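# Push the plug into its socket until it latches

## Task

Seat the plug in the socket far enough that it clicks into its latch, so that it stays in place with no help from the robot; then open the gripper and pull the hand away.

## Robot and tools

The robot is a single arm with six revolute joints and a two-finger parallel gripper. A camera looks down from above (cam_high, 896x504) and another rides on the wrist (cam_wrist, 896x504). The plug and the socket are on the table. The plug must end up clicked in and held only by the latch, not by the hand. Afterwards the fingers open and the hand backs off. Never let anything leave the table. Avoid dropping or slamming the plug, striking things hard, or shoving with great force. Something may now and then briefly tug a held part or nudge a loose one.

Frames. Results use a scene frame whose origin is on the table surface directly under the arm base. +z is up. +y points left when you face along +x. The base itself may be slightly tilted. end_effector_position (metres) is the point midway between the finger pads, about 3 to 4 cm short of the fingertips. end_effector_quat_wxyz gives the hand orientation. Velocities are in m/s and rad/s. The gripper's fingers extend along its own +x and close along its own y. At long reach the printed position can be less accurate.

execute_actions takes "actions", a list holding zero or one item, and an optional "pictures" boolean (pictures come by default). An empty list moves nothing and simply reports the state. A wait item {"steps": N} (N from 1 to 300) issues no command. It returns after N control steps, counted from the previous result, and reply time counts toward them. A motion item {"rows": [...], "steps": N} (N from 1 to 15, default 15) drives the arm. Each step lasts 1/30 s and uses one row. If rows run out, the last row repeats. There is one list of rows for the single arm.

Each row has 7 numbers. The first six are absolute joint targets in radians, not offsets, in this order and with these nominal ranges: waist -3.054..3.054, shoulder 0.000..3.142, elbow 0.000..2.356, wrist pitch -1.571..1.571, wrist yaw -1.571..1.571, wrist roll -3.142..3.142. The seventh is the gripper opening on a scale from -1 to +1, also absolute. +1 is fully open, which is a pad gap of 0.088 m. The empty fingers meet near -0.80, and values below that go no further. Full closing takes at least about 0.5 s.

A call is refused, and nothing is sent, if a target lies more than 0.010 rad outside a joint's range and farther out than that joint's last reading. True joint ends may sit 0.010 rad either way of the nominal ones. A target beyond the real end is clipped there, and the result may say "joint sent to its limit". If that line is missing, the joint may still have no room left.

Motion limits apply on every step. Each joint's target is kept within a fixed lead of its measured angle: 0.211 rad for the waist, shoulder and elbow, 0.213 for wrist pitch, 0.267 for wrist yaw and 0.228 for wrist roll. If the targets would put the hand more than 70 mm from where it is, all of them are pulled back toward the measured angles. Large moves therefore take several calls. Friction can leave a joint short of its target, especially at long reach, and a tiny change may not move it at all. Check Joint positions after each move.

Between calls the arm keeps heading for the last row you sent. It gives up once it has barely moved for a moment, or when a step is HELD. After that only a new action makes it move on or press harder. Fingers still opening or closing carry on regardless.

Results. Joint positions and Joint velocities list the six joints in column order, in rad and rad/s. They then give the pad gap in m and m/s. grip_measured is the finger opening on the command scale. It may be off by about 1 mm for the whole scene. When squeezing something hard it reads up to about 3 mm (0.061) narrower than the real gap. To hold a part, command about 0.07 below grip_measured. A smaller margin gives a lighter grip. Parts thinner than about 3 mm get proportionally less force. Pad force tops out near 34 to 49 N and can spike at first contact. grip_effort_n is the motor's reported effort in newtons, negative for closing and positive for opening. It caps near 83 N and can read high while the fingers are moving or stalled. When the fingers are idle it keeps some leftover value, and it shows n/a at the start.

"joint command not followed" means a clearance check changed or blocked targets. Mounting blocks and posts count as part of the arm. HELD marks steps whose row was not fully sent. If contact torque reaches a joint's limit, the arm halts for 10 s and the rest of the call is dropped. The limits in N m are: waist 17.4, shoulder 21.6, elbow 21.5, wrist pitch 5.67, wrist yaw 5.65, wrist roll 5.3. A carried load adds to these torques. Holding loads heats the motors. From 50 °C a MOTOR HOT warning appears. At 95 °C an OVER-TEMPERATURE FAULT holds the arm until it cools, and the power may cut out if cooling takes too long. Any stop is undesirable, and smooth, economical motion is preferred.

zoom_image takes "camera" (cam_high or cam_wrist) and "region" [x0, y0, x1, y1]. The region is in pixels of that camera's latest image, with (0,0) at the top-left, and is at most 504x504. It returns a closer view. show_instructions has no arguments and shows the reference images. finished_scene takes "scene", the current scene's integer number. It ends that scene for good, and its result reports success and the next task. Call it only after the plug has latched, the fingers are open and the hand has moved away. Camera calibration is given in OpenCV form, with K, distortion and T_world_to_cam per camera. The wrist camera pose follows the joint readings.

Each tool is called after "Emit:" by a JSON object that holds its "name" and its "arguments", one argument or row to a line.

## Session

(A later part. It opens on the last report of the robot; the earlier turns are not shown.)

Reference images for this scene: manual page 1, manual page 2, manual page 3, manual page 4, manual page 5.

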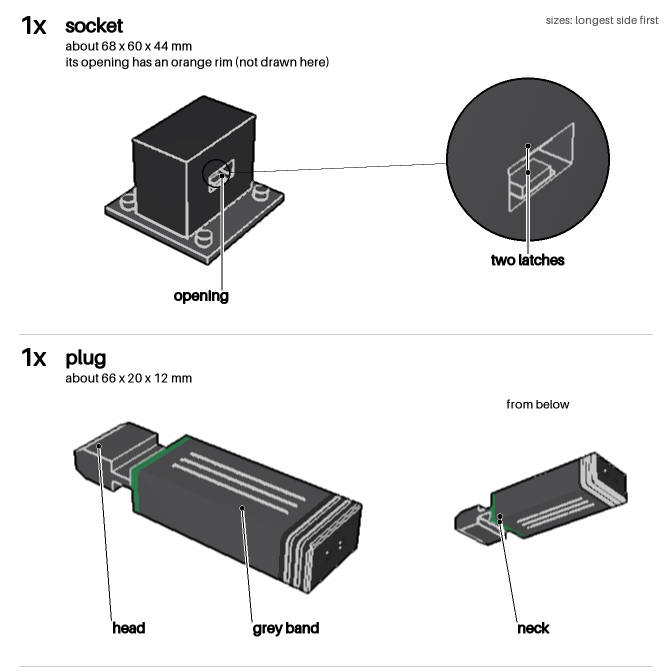

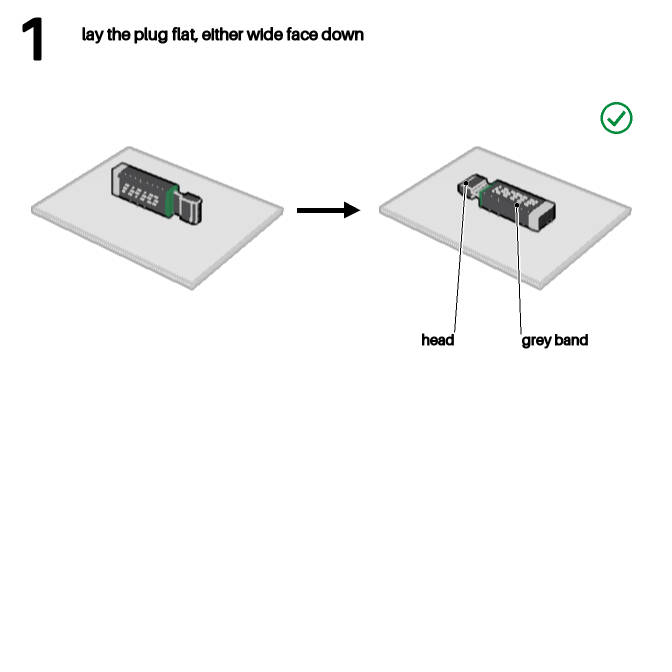

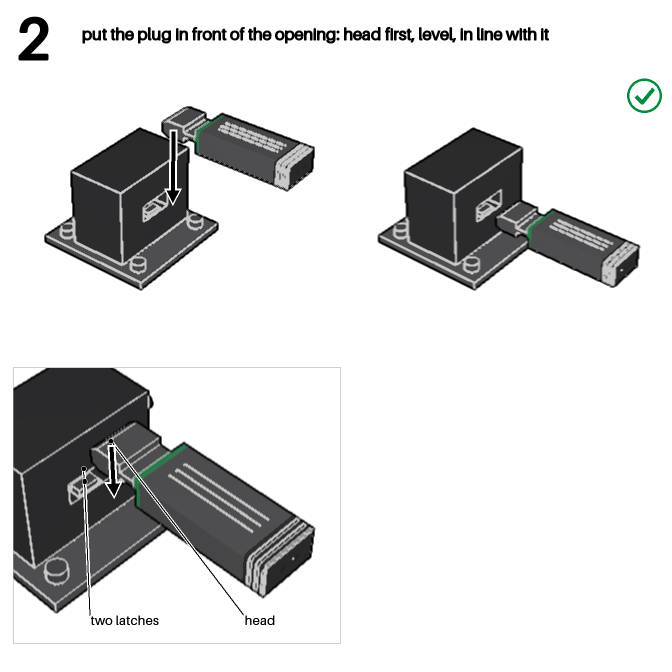

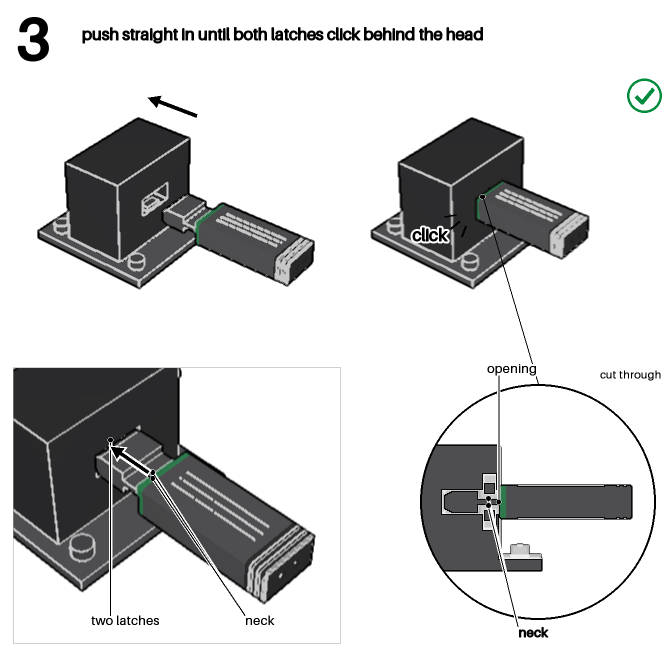

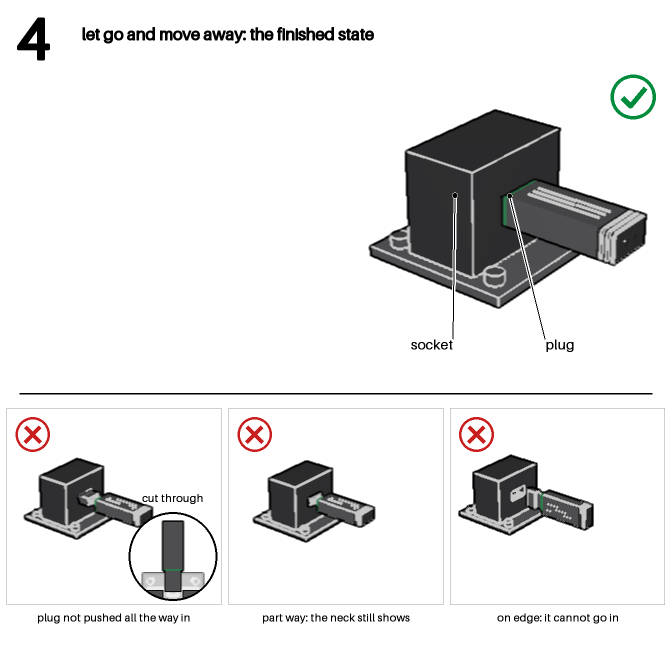

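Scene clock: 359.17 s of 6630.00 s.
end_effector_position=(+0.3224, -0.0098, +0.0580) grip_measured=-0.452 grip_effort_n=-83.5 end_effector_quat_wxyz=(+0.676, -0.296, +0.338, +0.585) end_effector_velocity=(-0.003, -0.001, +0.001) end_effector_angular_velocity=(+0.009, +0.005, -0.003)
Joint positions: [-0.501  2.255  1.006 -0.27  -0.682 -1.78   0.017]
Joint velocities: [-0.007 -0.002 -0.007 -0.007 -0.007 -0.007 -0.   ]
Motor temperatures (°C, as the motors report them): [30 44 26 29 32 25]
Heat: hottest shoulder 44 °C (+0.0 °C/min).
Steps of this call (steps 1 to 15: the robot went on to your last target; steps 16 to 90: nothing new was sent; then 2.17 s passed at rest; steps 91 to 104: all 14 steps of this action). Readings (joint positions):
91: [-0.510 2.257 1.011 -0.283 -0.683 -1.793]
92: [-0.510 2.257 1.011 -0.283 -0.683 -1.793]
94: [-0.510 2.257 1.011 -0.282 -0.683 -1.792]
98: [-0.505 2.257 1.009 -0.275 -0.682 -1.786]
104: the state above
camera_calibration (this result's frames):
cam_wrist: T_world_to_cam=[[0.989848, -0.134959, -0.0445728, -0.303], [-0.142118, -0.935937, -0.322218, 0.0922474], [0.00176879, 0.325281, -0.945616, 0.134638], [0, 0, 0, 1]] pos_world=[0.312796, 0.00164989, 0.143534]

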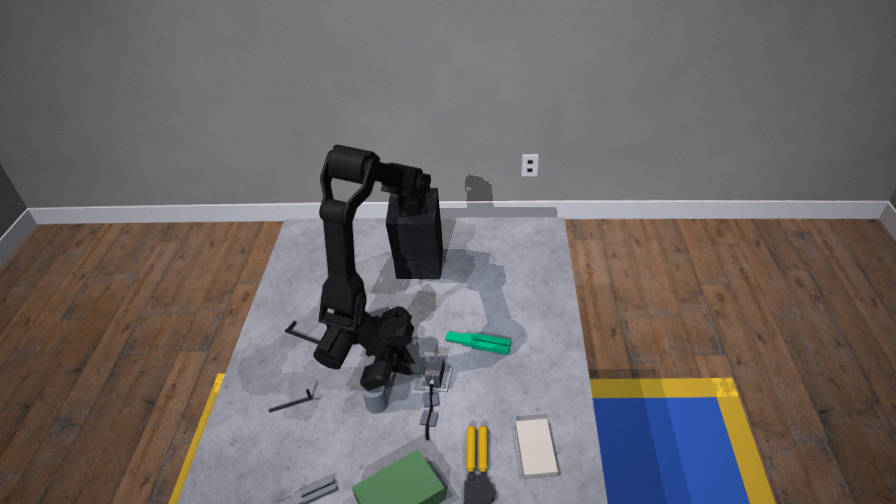

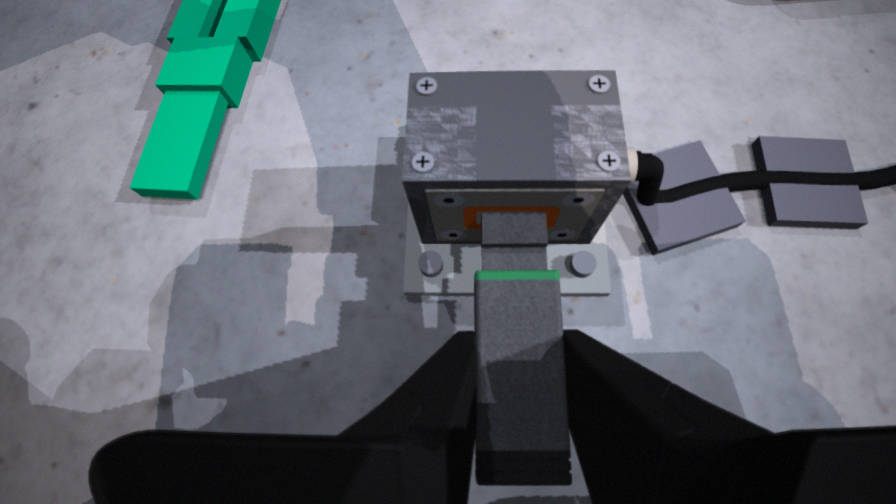

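Emit:
{"name": "execute_actions", "arguments": {
  "actions": [
    {"rows":[[-0.496,2.248,0.996,-0.267,-0.684,-1.777,-0.55],[-0.497,2.252,0.995,-0.266,-0.684,-1.777,-0.55],[-0.497,2.255,0.994,-0.265,-0.684,-1.777,-0.55],[-0.497,2.255,0.993,-0.265,-0.684,-1.777,-0.55],[-0.495,2.255,0.993,-0.265,-0.686,-1.777,-0.55],[-0.491,2.255,0.995,-0.265,-0.690,-1.776,-0.55],[-0.487,2.255,0.996,-0.265,-0.694,-1.776,-0.55],[-0.483,2.255,0.996,-0.264,-0.698,-1.775,-0.55],[-0.479,2.255,0.996,-0.264,-0.702,-1.775,-0.55],[-0.475,2.255,0.996,-0.263,-0.706,-1.774,-0.55],[-0.471,2.255,0.996,-0.263,-0.710,-1.774,-0.55]],"steps":15}
  ]
}}

Emit:
{"name": "zoom_image", "arguments": {
  "camera": "cam_wrist",
  "region": [450, 170, 590, 270]
}}

Scene clock: 364.47 s of 6630.00 s.
end_effector_position=(+0.3234, -0.0019, +0.0583) grip_measured=-0.452 grip_effort_n=-83.5 end_effector_quat_wxyz=(+0.673, -0.297, +0.330, +0.591) end_effector_velocity=(+0.002, +0.003, +0.002) end_effector_angular_velocity=(+0.019, -0.018, +0.006)
Joint positions: [-0.48   2.255  1.004 -0.262 -0.689 -1.777  0.017]
Joint velocities: [ 0.002 -0.002 -0.002  0.007 -0.022 -0.007 -0.   ]
Motor temperatures (°C, as the motors report them): [29 45 26 29 31 25]
Heat: hottest shoulder 45 °C (+1.0 °C/min).
Steps of this call (steps 1 to 15: the robot went on to your last target; steps 16 to 90: nothing new was sent; then 1.80 s passed at rest; steps 91 to 105: all 15 steps of this action). Readings (joint positions):
91: [-0.501 2.255 1.005 -0.269 -0.682 -1.779]
92: [-0.501 2.255 1.005 -0.269 -0.682 -1.779]
94: [-0.501 2.255 1.004 -0.267 -0.682 -1.779]
98: [-0.500 2.255 1.004 -0.266 -0.683 -1.779]
105: the state above
camera_calibration (this result's frames):
cam_wrist: T_world_to_cam=[[0.992317, -0.117112, -0.0398887, -0.303908], [-0.123708, -0.935145, -0.331964, 0.0945184], [0.00157517, 0.334349, -0.942448, 0.132267], [0, 0, 0, 1]] pos_world=[0.313058, 0.00857375, 0.143909]

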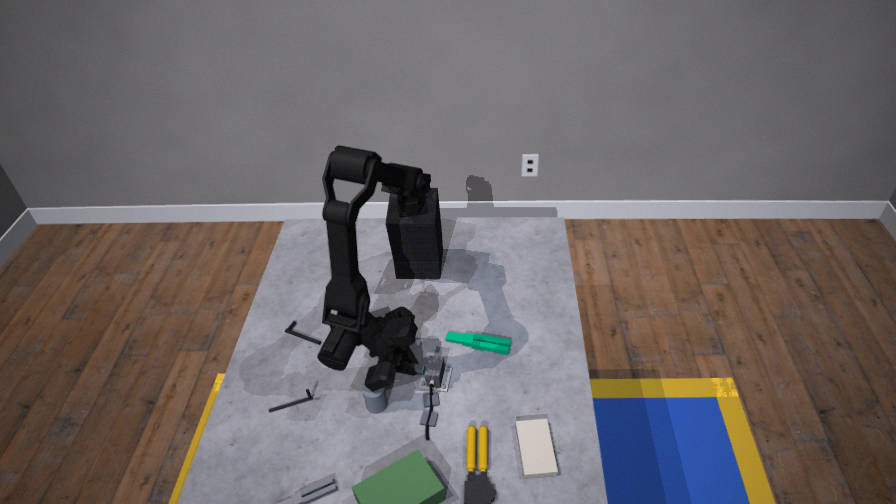

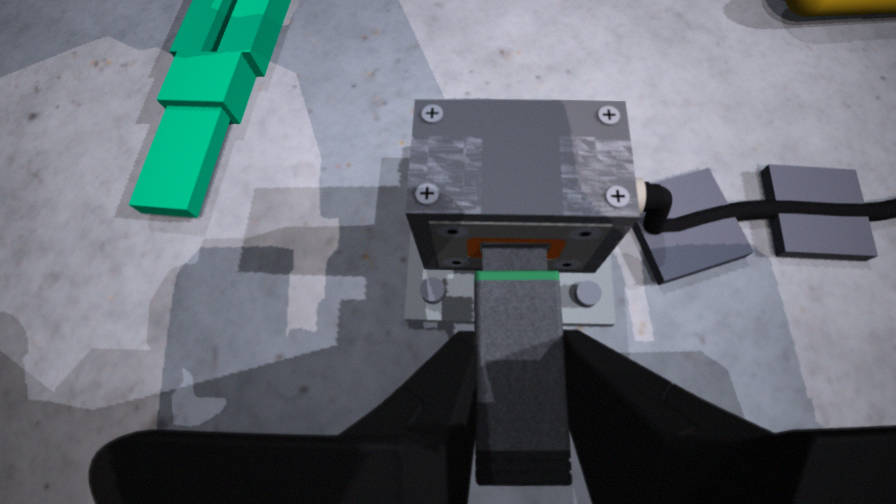

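Region (450, 170, 590, 270) of cam_wrist's 896x504 image, scaled by 3.600, with more detail than that image has; it fills the top 360 rows of this view, and the rest is white.

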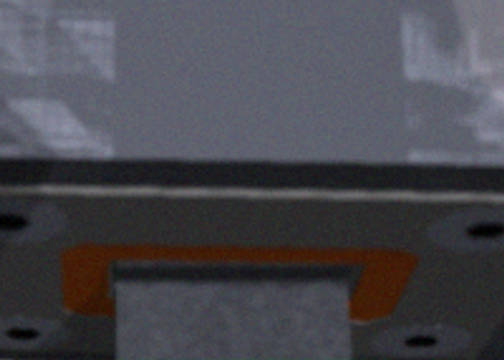

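Emit:
{"name": "execute_actions", "arguments": {
  "actions": [
    {"rows":[[-0.474,2.250,0.993,-0.258,-0.704,-1.769,-0.55],[-0.476,2.245,0.990,-0.253,-0.698,-1.763,-0.55],[-0.476,2.241,0.987,-0.248,-0.692,-1.757,-0.55],[-0.474,2.238,0.984,-0.243,-0.689,-1.751,-0.55],[-0.471,2.236,0.982,-0.239,-0.689,-1.746,-0.55],[-0.468,2.235,0.980,-0.235,-0.689,-1.742,-0.55],[-0.465,2.234,0.978,-0.232,-0.690,-1.738,-0.55],[-0.462,2.233,0.976,-0.229,-0.690,-1.735,-0.55],[-0.459,2.232,0.975,-0.226,-0.691,-1.732,-0.55],[-0.455,2.231,0.973,-0.223,-0.692,-1.728,-0.55],[-0.451,2.230,0.972,-0.221,-0.693,-1.725,-0.55],[-0.447,2.230,0.971,-0.219,-0.695,-1.723,-0.55],[-0.443,2.230,0.971,-0.219,-0.697,-1.723,-0.55]],"steps":15}
  ]
}}

Emit:
{"name": "zoom_image", "arguments": {
  "camera": "cam_wrist",
  "region": [420, 200, 620, 340]
}}

Scene clock: 370.20 s of 6630.00 s.
end_effector_position=(+0.3238, +0.0060, +0.0580) grip_measured=-0.452 grip_effort_n=-83.5 end_effector_quat_wxyz=(+0.675, -0.296, +0.335, +0.587) end_effector_velocity=(+0.002, -0.000, +0.004) end_effector_angular_velocity=(-0.022, +0.006, -0.019)
Joint positions: [-0.455  2.246  0.982 -0.221 -0.683 -1.728  0.017]
Joint velocities: [ 0.007 -0.027 -0.012  0.007  0.022  0.037 -0.   ]
Motor temperatures (°C, as the motors report them): [29 45 26 29 31 25]
Heat: hottest shoulder 45 °C (+1.0 °C/min).
Steps of this call (steps 1 to 15: the robot went on to your last target; steps 16 to 90: nothing new was sent; then 2.23 s passed at rest; steps 91 to 105: all 15 steps of this action). Readings (joint positions):
91: [-0.480 2.255 1.004 -0.261 -0.690 -1.776]
92: [-0.480 2.255 1.002 -0.259 -0.690 -1.774]
94: [-0.480 2.255 0.999 -0.253 -0.690 -1.766]
98: [-0.476 2.251 0.990 -0.239 -0.688 -1.748]
105: the state above
camera_calibration (this result's frames):
cam_wrist: T_world_to_cam=[[0.990724, -0.129087, -0.0424658, -0.302655], [-0.135869, -0.935192, -0.32704, 0.105547], [0.00250281, 0.329776, -0.944056, 0.129153], [0, 0, 0, 1]] pos_world=[0.313865, 0.0170464, 0.143593]

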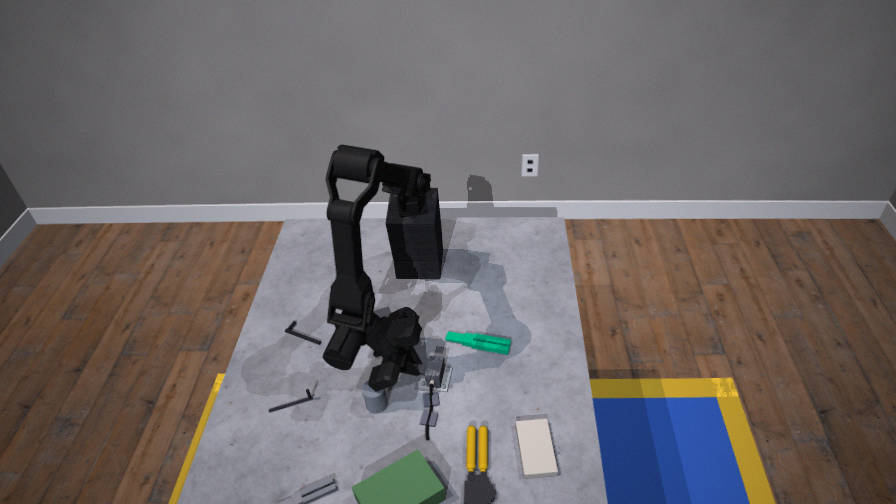

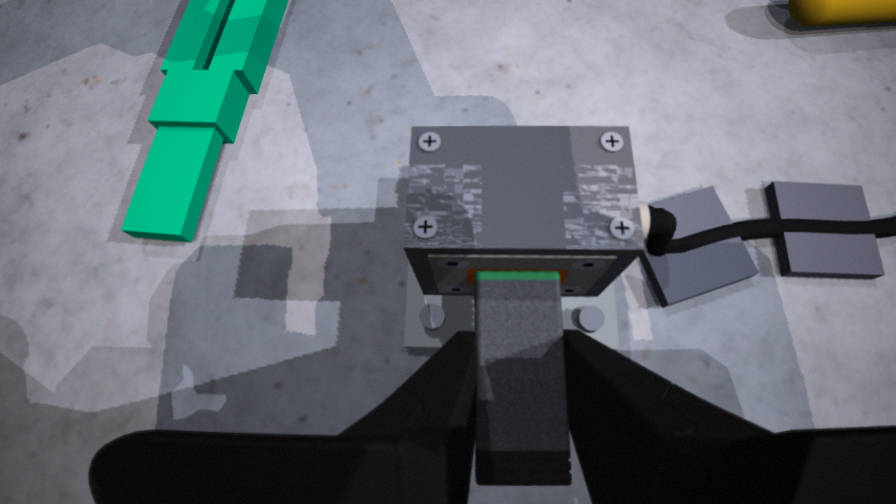

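Region (420, 200, 620, 340) of cam_wrist's 896x504 image, scaled by 2.520, with more detail than that image has; it fills the top 353 rows of this view, and the rest is white.

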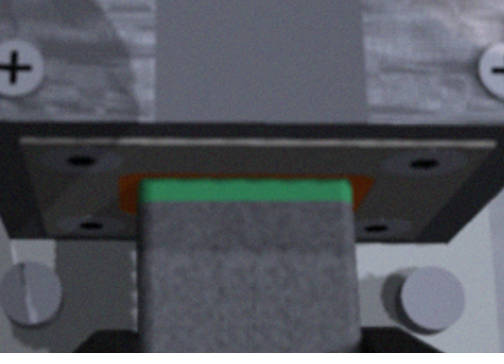

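Looks flush. A bit more push, then a pull test.

Emit:
{"name": "execute_actions", "arguments": {
  "actions": [
    {"rows":[[-0.440,2.232,0.972,-0.218,-0.700,-1.722,-0.55],[-0.435,2.232,0.972,-0.218,-0.705,-1.722,-0.55],[-0.430,2.232,0.972,-0.218,-0.710,-1.722,-0.55],[-0.428,2.232,0.972,-0.218,-0.712,-1.722,-0.55],[-0.428,2.232,0.972,-0.218,-0.712,-1.722,-0.55],[-0.428,2.232,0.972,-0.218,-0.712,-1.722,-0.55],[-0.436,2.234,0.974,-0.219,-0.704,-1.723,-0.55],[-0.444,2.236,0.976,-0.220,-0.696,-1.724,-0.55],[-0.452,2.238,0.978,-0.220,-0.688,-1.725,-0.55],[-0.460,2.240,0.980,-0.221,-0.680,-1.726,-0.55],[-0.468,2.242,0.981,-0.222,-0.672,-1.727,-0.55],[-0.476,2.244,0.982,-0.223,-0.665,-1.728,-0.55],[-0.482,2.244,0.982,-0.223,-0.660,-1.728,-0.55]],"steps":15}
  ],
  "pictures": false
}}

Emit:
{"name": "execute_actions", "arguments": {
  "actions": []
}}

Scene clock: 375.37 s of 6630.00 s.
end_effector_position=(+0.3234, +0.0038, +0.0581) grip_measured=-0.452 grip_effort_n=-83.5 end_effector_quat_wxyz=(+0.677, -0.294, +0.337, +0.584) end_effector_velocity=(-0.003, -0.001, +0.003) end_effector_angular_velocity=(+0.010, +0.010, -0.003)
Joint positions: [-0.461  2.245  0.98  -0.221 -0.683 -1.725  0.017]
Joint velocities: [-0.007 -0.007 -0.002 -0.022 -0.007 -0.007 -0.   ]
Motor temperatures (°C, as the motors report them): [29 45 26 29 31 25]
Heat: hottest shoulder 45 °C (+1.0 °C/min).
Steps of this call (steps 1 to 15: the robot went on to your last target; steps 16 to 90: nothing new was sent; then 1.67 s passed at rest; steps 91 to 105: all 15 steps of this action). Readings (joint positions):
91: [-0.454 2.245 0.980 -0.219 -0.683 -1.726]
92: [-0.454 2.245 0.980 -0.219 -0.683 -1.726]
94: [-0.454 2.245 0.980 -0.219 -0.683 -1.725]
98: [-0.454 2.245 0.980 -0.219 -0.683 -1.725]
105: the state above

Scene clock: 375.37 s of 6630.00 s.
end_effector_position=(+0.3234, +0.0038, +0.0581) grip_measured=-0.452 grip_effort_n=-83.5 end_effector_quat_wxyz=(+0.677, -0.294, +0.337, +0.584) end_effector_velocity=(-0.003, -0.001, +0.003) end_effector_angular_velocity=(+0.010, +0.010, -0.003)
Joint positions: [-0.461  2.245  0.98  -0.221 -0.683 -1.725  0.017]
Joint velocities: [-0.007 -0.007 -0.002 -0.022 -0.007 -0.007 -0.   ]
Motor temperatures (°C, as the motors report them): [29 45 26 29 31 25]
Heat: hottest shoulder 45 °C (+1.0 °C/min).
camera_calibration (this result's frames):
cam_wrist: T_world_to_cam=[[0.989396, -0.138156, -0.0448133, -0.302001], [-0.145209, -0.934276, -0.325642, 0.10645], [0.00312145, 0.328696, -0.944431, 0.129843], [0, 0, 0, 1]] pos_world=[0.313851, 0.0150511, 0.143758]

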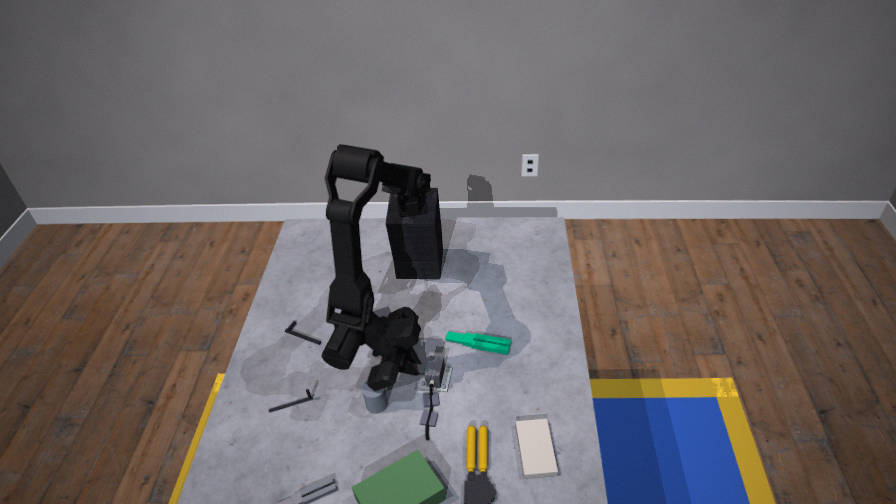

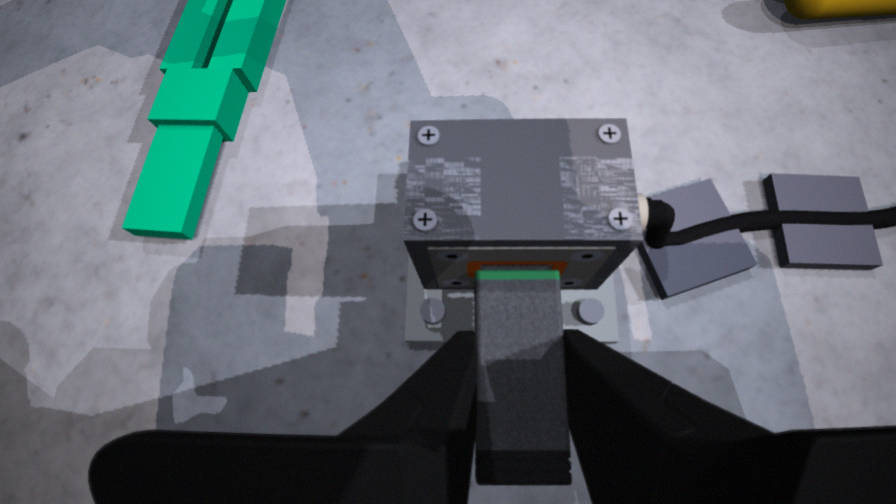

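Holds (play then stop). Push back in, unload, and open.

Emit:
{"name": "execute_actions", "arguments": {
  "actions": [
    {"rows":[[-0.474,2.244,0.981,-0.222,-0.667,-1.727,-0.55],[-0.466,2.244,0.981,-0.221,-0.675,-1.726,-0.55],[-0.458,2.244,0.980,-0.220,-0.683,-1.725,-0.55],[-0.450,2.244,0.980,-0.219,-0.690,-1.724,-0.55],[-0.445,2.244,0.980,-0.218,-0.693,-1.723,-0.55],[-0.445,2.244,0.980,-0.218,-0.693,-1.723,-0.55],[-0.445,2.244,0.980,-0.218,-0.693,-1.723,-0.55],[-0.450,2.244,0.980,-0.219,-0.688,-1.724,-0.55],[-0.454,2.244,0.980,-0.219,-0.683,-1.725,-0.5],[-0.454,2.244,0.980,-0.219,-0.683,-1.725,-0.42],[-0.454,2.244,0.980,-0.219,-0.683,-1.725,-0.3],[-0.454,2.244,0.980,-0.219,-0.683,-1.725,-0.2],[-0.454,2.244,0.980,-0.219,-0.683,-1.725,-0.1],[-0.454,2.244,0.980,-0.219,-0.683,-1.725,0.0],[-0.454,2.244,0.980,-0.219,-0.683,-1.725,0.1]],"steps":15}
  ],
  "pictures": false
}}

Emit:
{"name": "execute_actions", "arguments": {
  "actions": [
    {"rows":[[-0.455,2.235,0.979,-0.222,-0.683,-1.726,0.1],[-0.457,2.222,0.977,-0.232,-0.683,-1.729,0.1],[-0.461,2.204,0.974,-0.247,-0.683,-1.733,0.1],[-0.466,2.182,0.970,-0.265,-0.683,-1.739,0.1],[-0.472,2.157,0.965,-0.286,-0.683,-1.746,0.1],[-0.479,2.129,0.960,-0.309,-0.683,-1.754,0.1],[-0.487,2.099,0.954,-0.334,-0.683,-1.762,0.1],[-0.495,2.069,0.949,-0.359,-0.683,-1.771,0.1],[-0.503,2.039,0.943,-0.384,-0.683,-1.779,0.1],[-0.511,2.010,0.938,-0.408,-0.683,-1.788,0.1],[-0.518,1.983,0.933,-0.430,-0.683,-1.796,0.1],[-0.524,1.959,0.928,-0.450,-0.683,-1.803,0.1],[-0.529,1.939,0.924,-0.467,-0.683,-1.809,0.1],[-0.532,1.924,0.921,-0.480,-0.683,-1.813,0.1],[-0.534,1.914,0.920,-0.489,-0.683,-1.815,0.1]],"steps":15}
  ]
}}

Scene clock: 383.97 s of 6630.00 s.
end_effector_position=(+0.3237, +0.0061, +0.0581) grip_measured=-0.135 grip_effort_n=16.5 end_effector_quat_wxyz=(+0.676, -0.296, +0.335, +0.586) end_effector_velocity=(-0.003, +0.001, +0.001) end_effector_angular_velocity=(+0.009, +0.006, +0.002)
Joint positions: [-0.454  2.245  0.98  -0.219 -0.682 -1.725  0.032]
Joint velocities: [-0.002 -0.002 -0.007 -0.007 -0.007 -0.007  0.125]
Motor temperatures (°C, as the motors report them): [29 45 26 29 30 25]
Heat: hottest shoulder 45 °C (+1.0 °C/min).
Steps of this call (steps 1 to 15: the robot went on to your last target; steps 16 to 90: nothing new was sent; then 5.10 s passed at rest; steps 91 to 105: all 15 steps of this action). Readings (joint positions):
91: [-0.461 2.245 0.980 -0.221 -0.682 -1.725]
92: [-0.460 2.245 0.980 -0.221 -0.682 -1.725]
94: [-0.459 2.245 0.980 -0.221 -0.681 -1.725]
98: [-0.454 2.245 0.980 -0.219 -0.682 -1.725]
105: the state above

Scene clock: 384.47 s of 6630.00 s.
end_effector_position=(+0.3243, -0.0134, +0.1344) grip_measured=+0.096 grip_effort_n=16.0 end_effector_quat_wxyz=(+0.683, -0.319, +0.324, +0.571) end_effector_velocity=(-0.018, -0.031, +0.154) end_effector_angular_velocity=(-0.054, -0.134, -0.011)
Joint positions: [-0.523  1.965  0.941 -0.447 -0.683 -1.8    0.044]
Joint velocities: [-0.139 -0.584 -0.09  -0.447 -0.007 -0.154  0.   ]
Motor temperatures (°C, as the motors report them): [29 45 26 29 30 25]
Heat: hottest shoulder 45 °C (+1.0 °C/min).
Steps of this call (steps 1 to 15: all 15 steps of this action). Readings (joint positions):
1: [-0.454 2.245 0.980 -0.219 -0.682 -1.725]
2: [-0.454 2.244 0.980 -0.220 -0.682 -1.725]
4: [-0.455 2.233 0.979 -0.237 -0.682 -1.728]
8: [-0.472 2.155 0.967 -0.305 -0.682 -1.750]
15: the state above
camera_calibration (this result's frames):
cam_wrist: T_world_to_cam=[[0.990249, -0.138435, 0.015603, -0.310187], [-0.126768, -0.941863, -0.311166, 0.107219], [0.0577722, 0.306153, -0.950228, 0.190239], [0, 0, 0, 1]] pos_world=[0.309764, -0.000197351, 0.218973]

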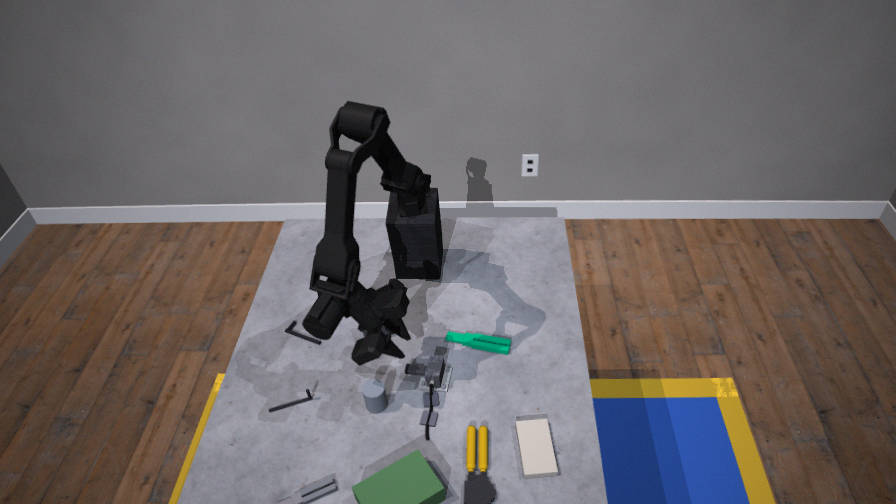

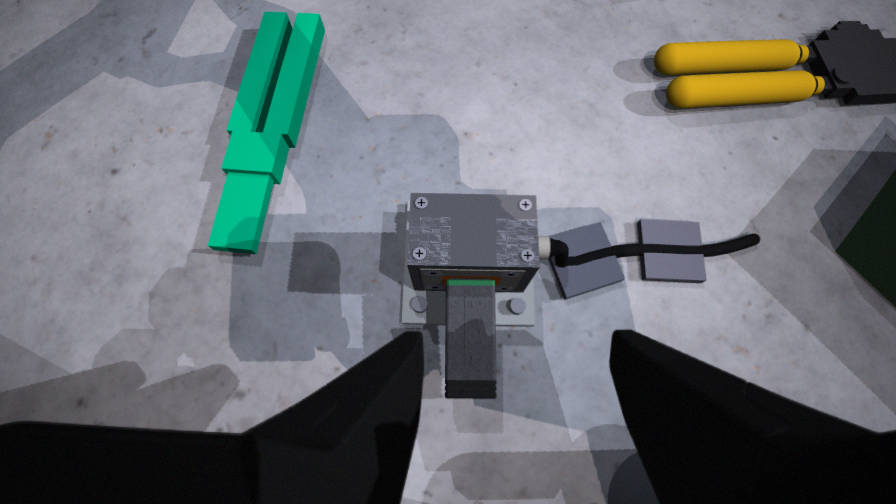

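Emit:
{"name": "finished_scene", "arguments": {
  "scene": 2
}}

The scene is finished: the task was done.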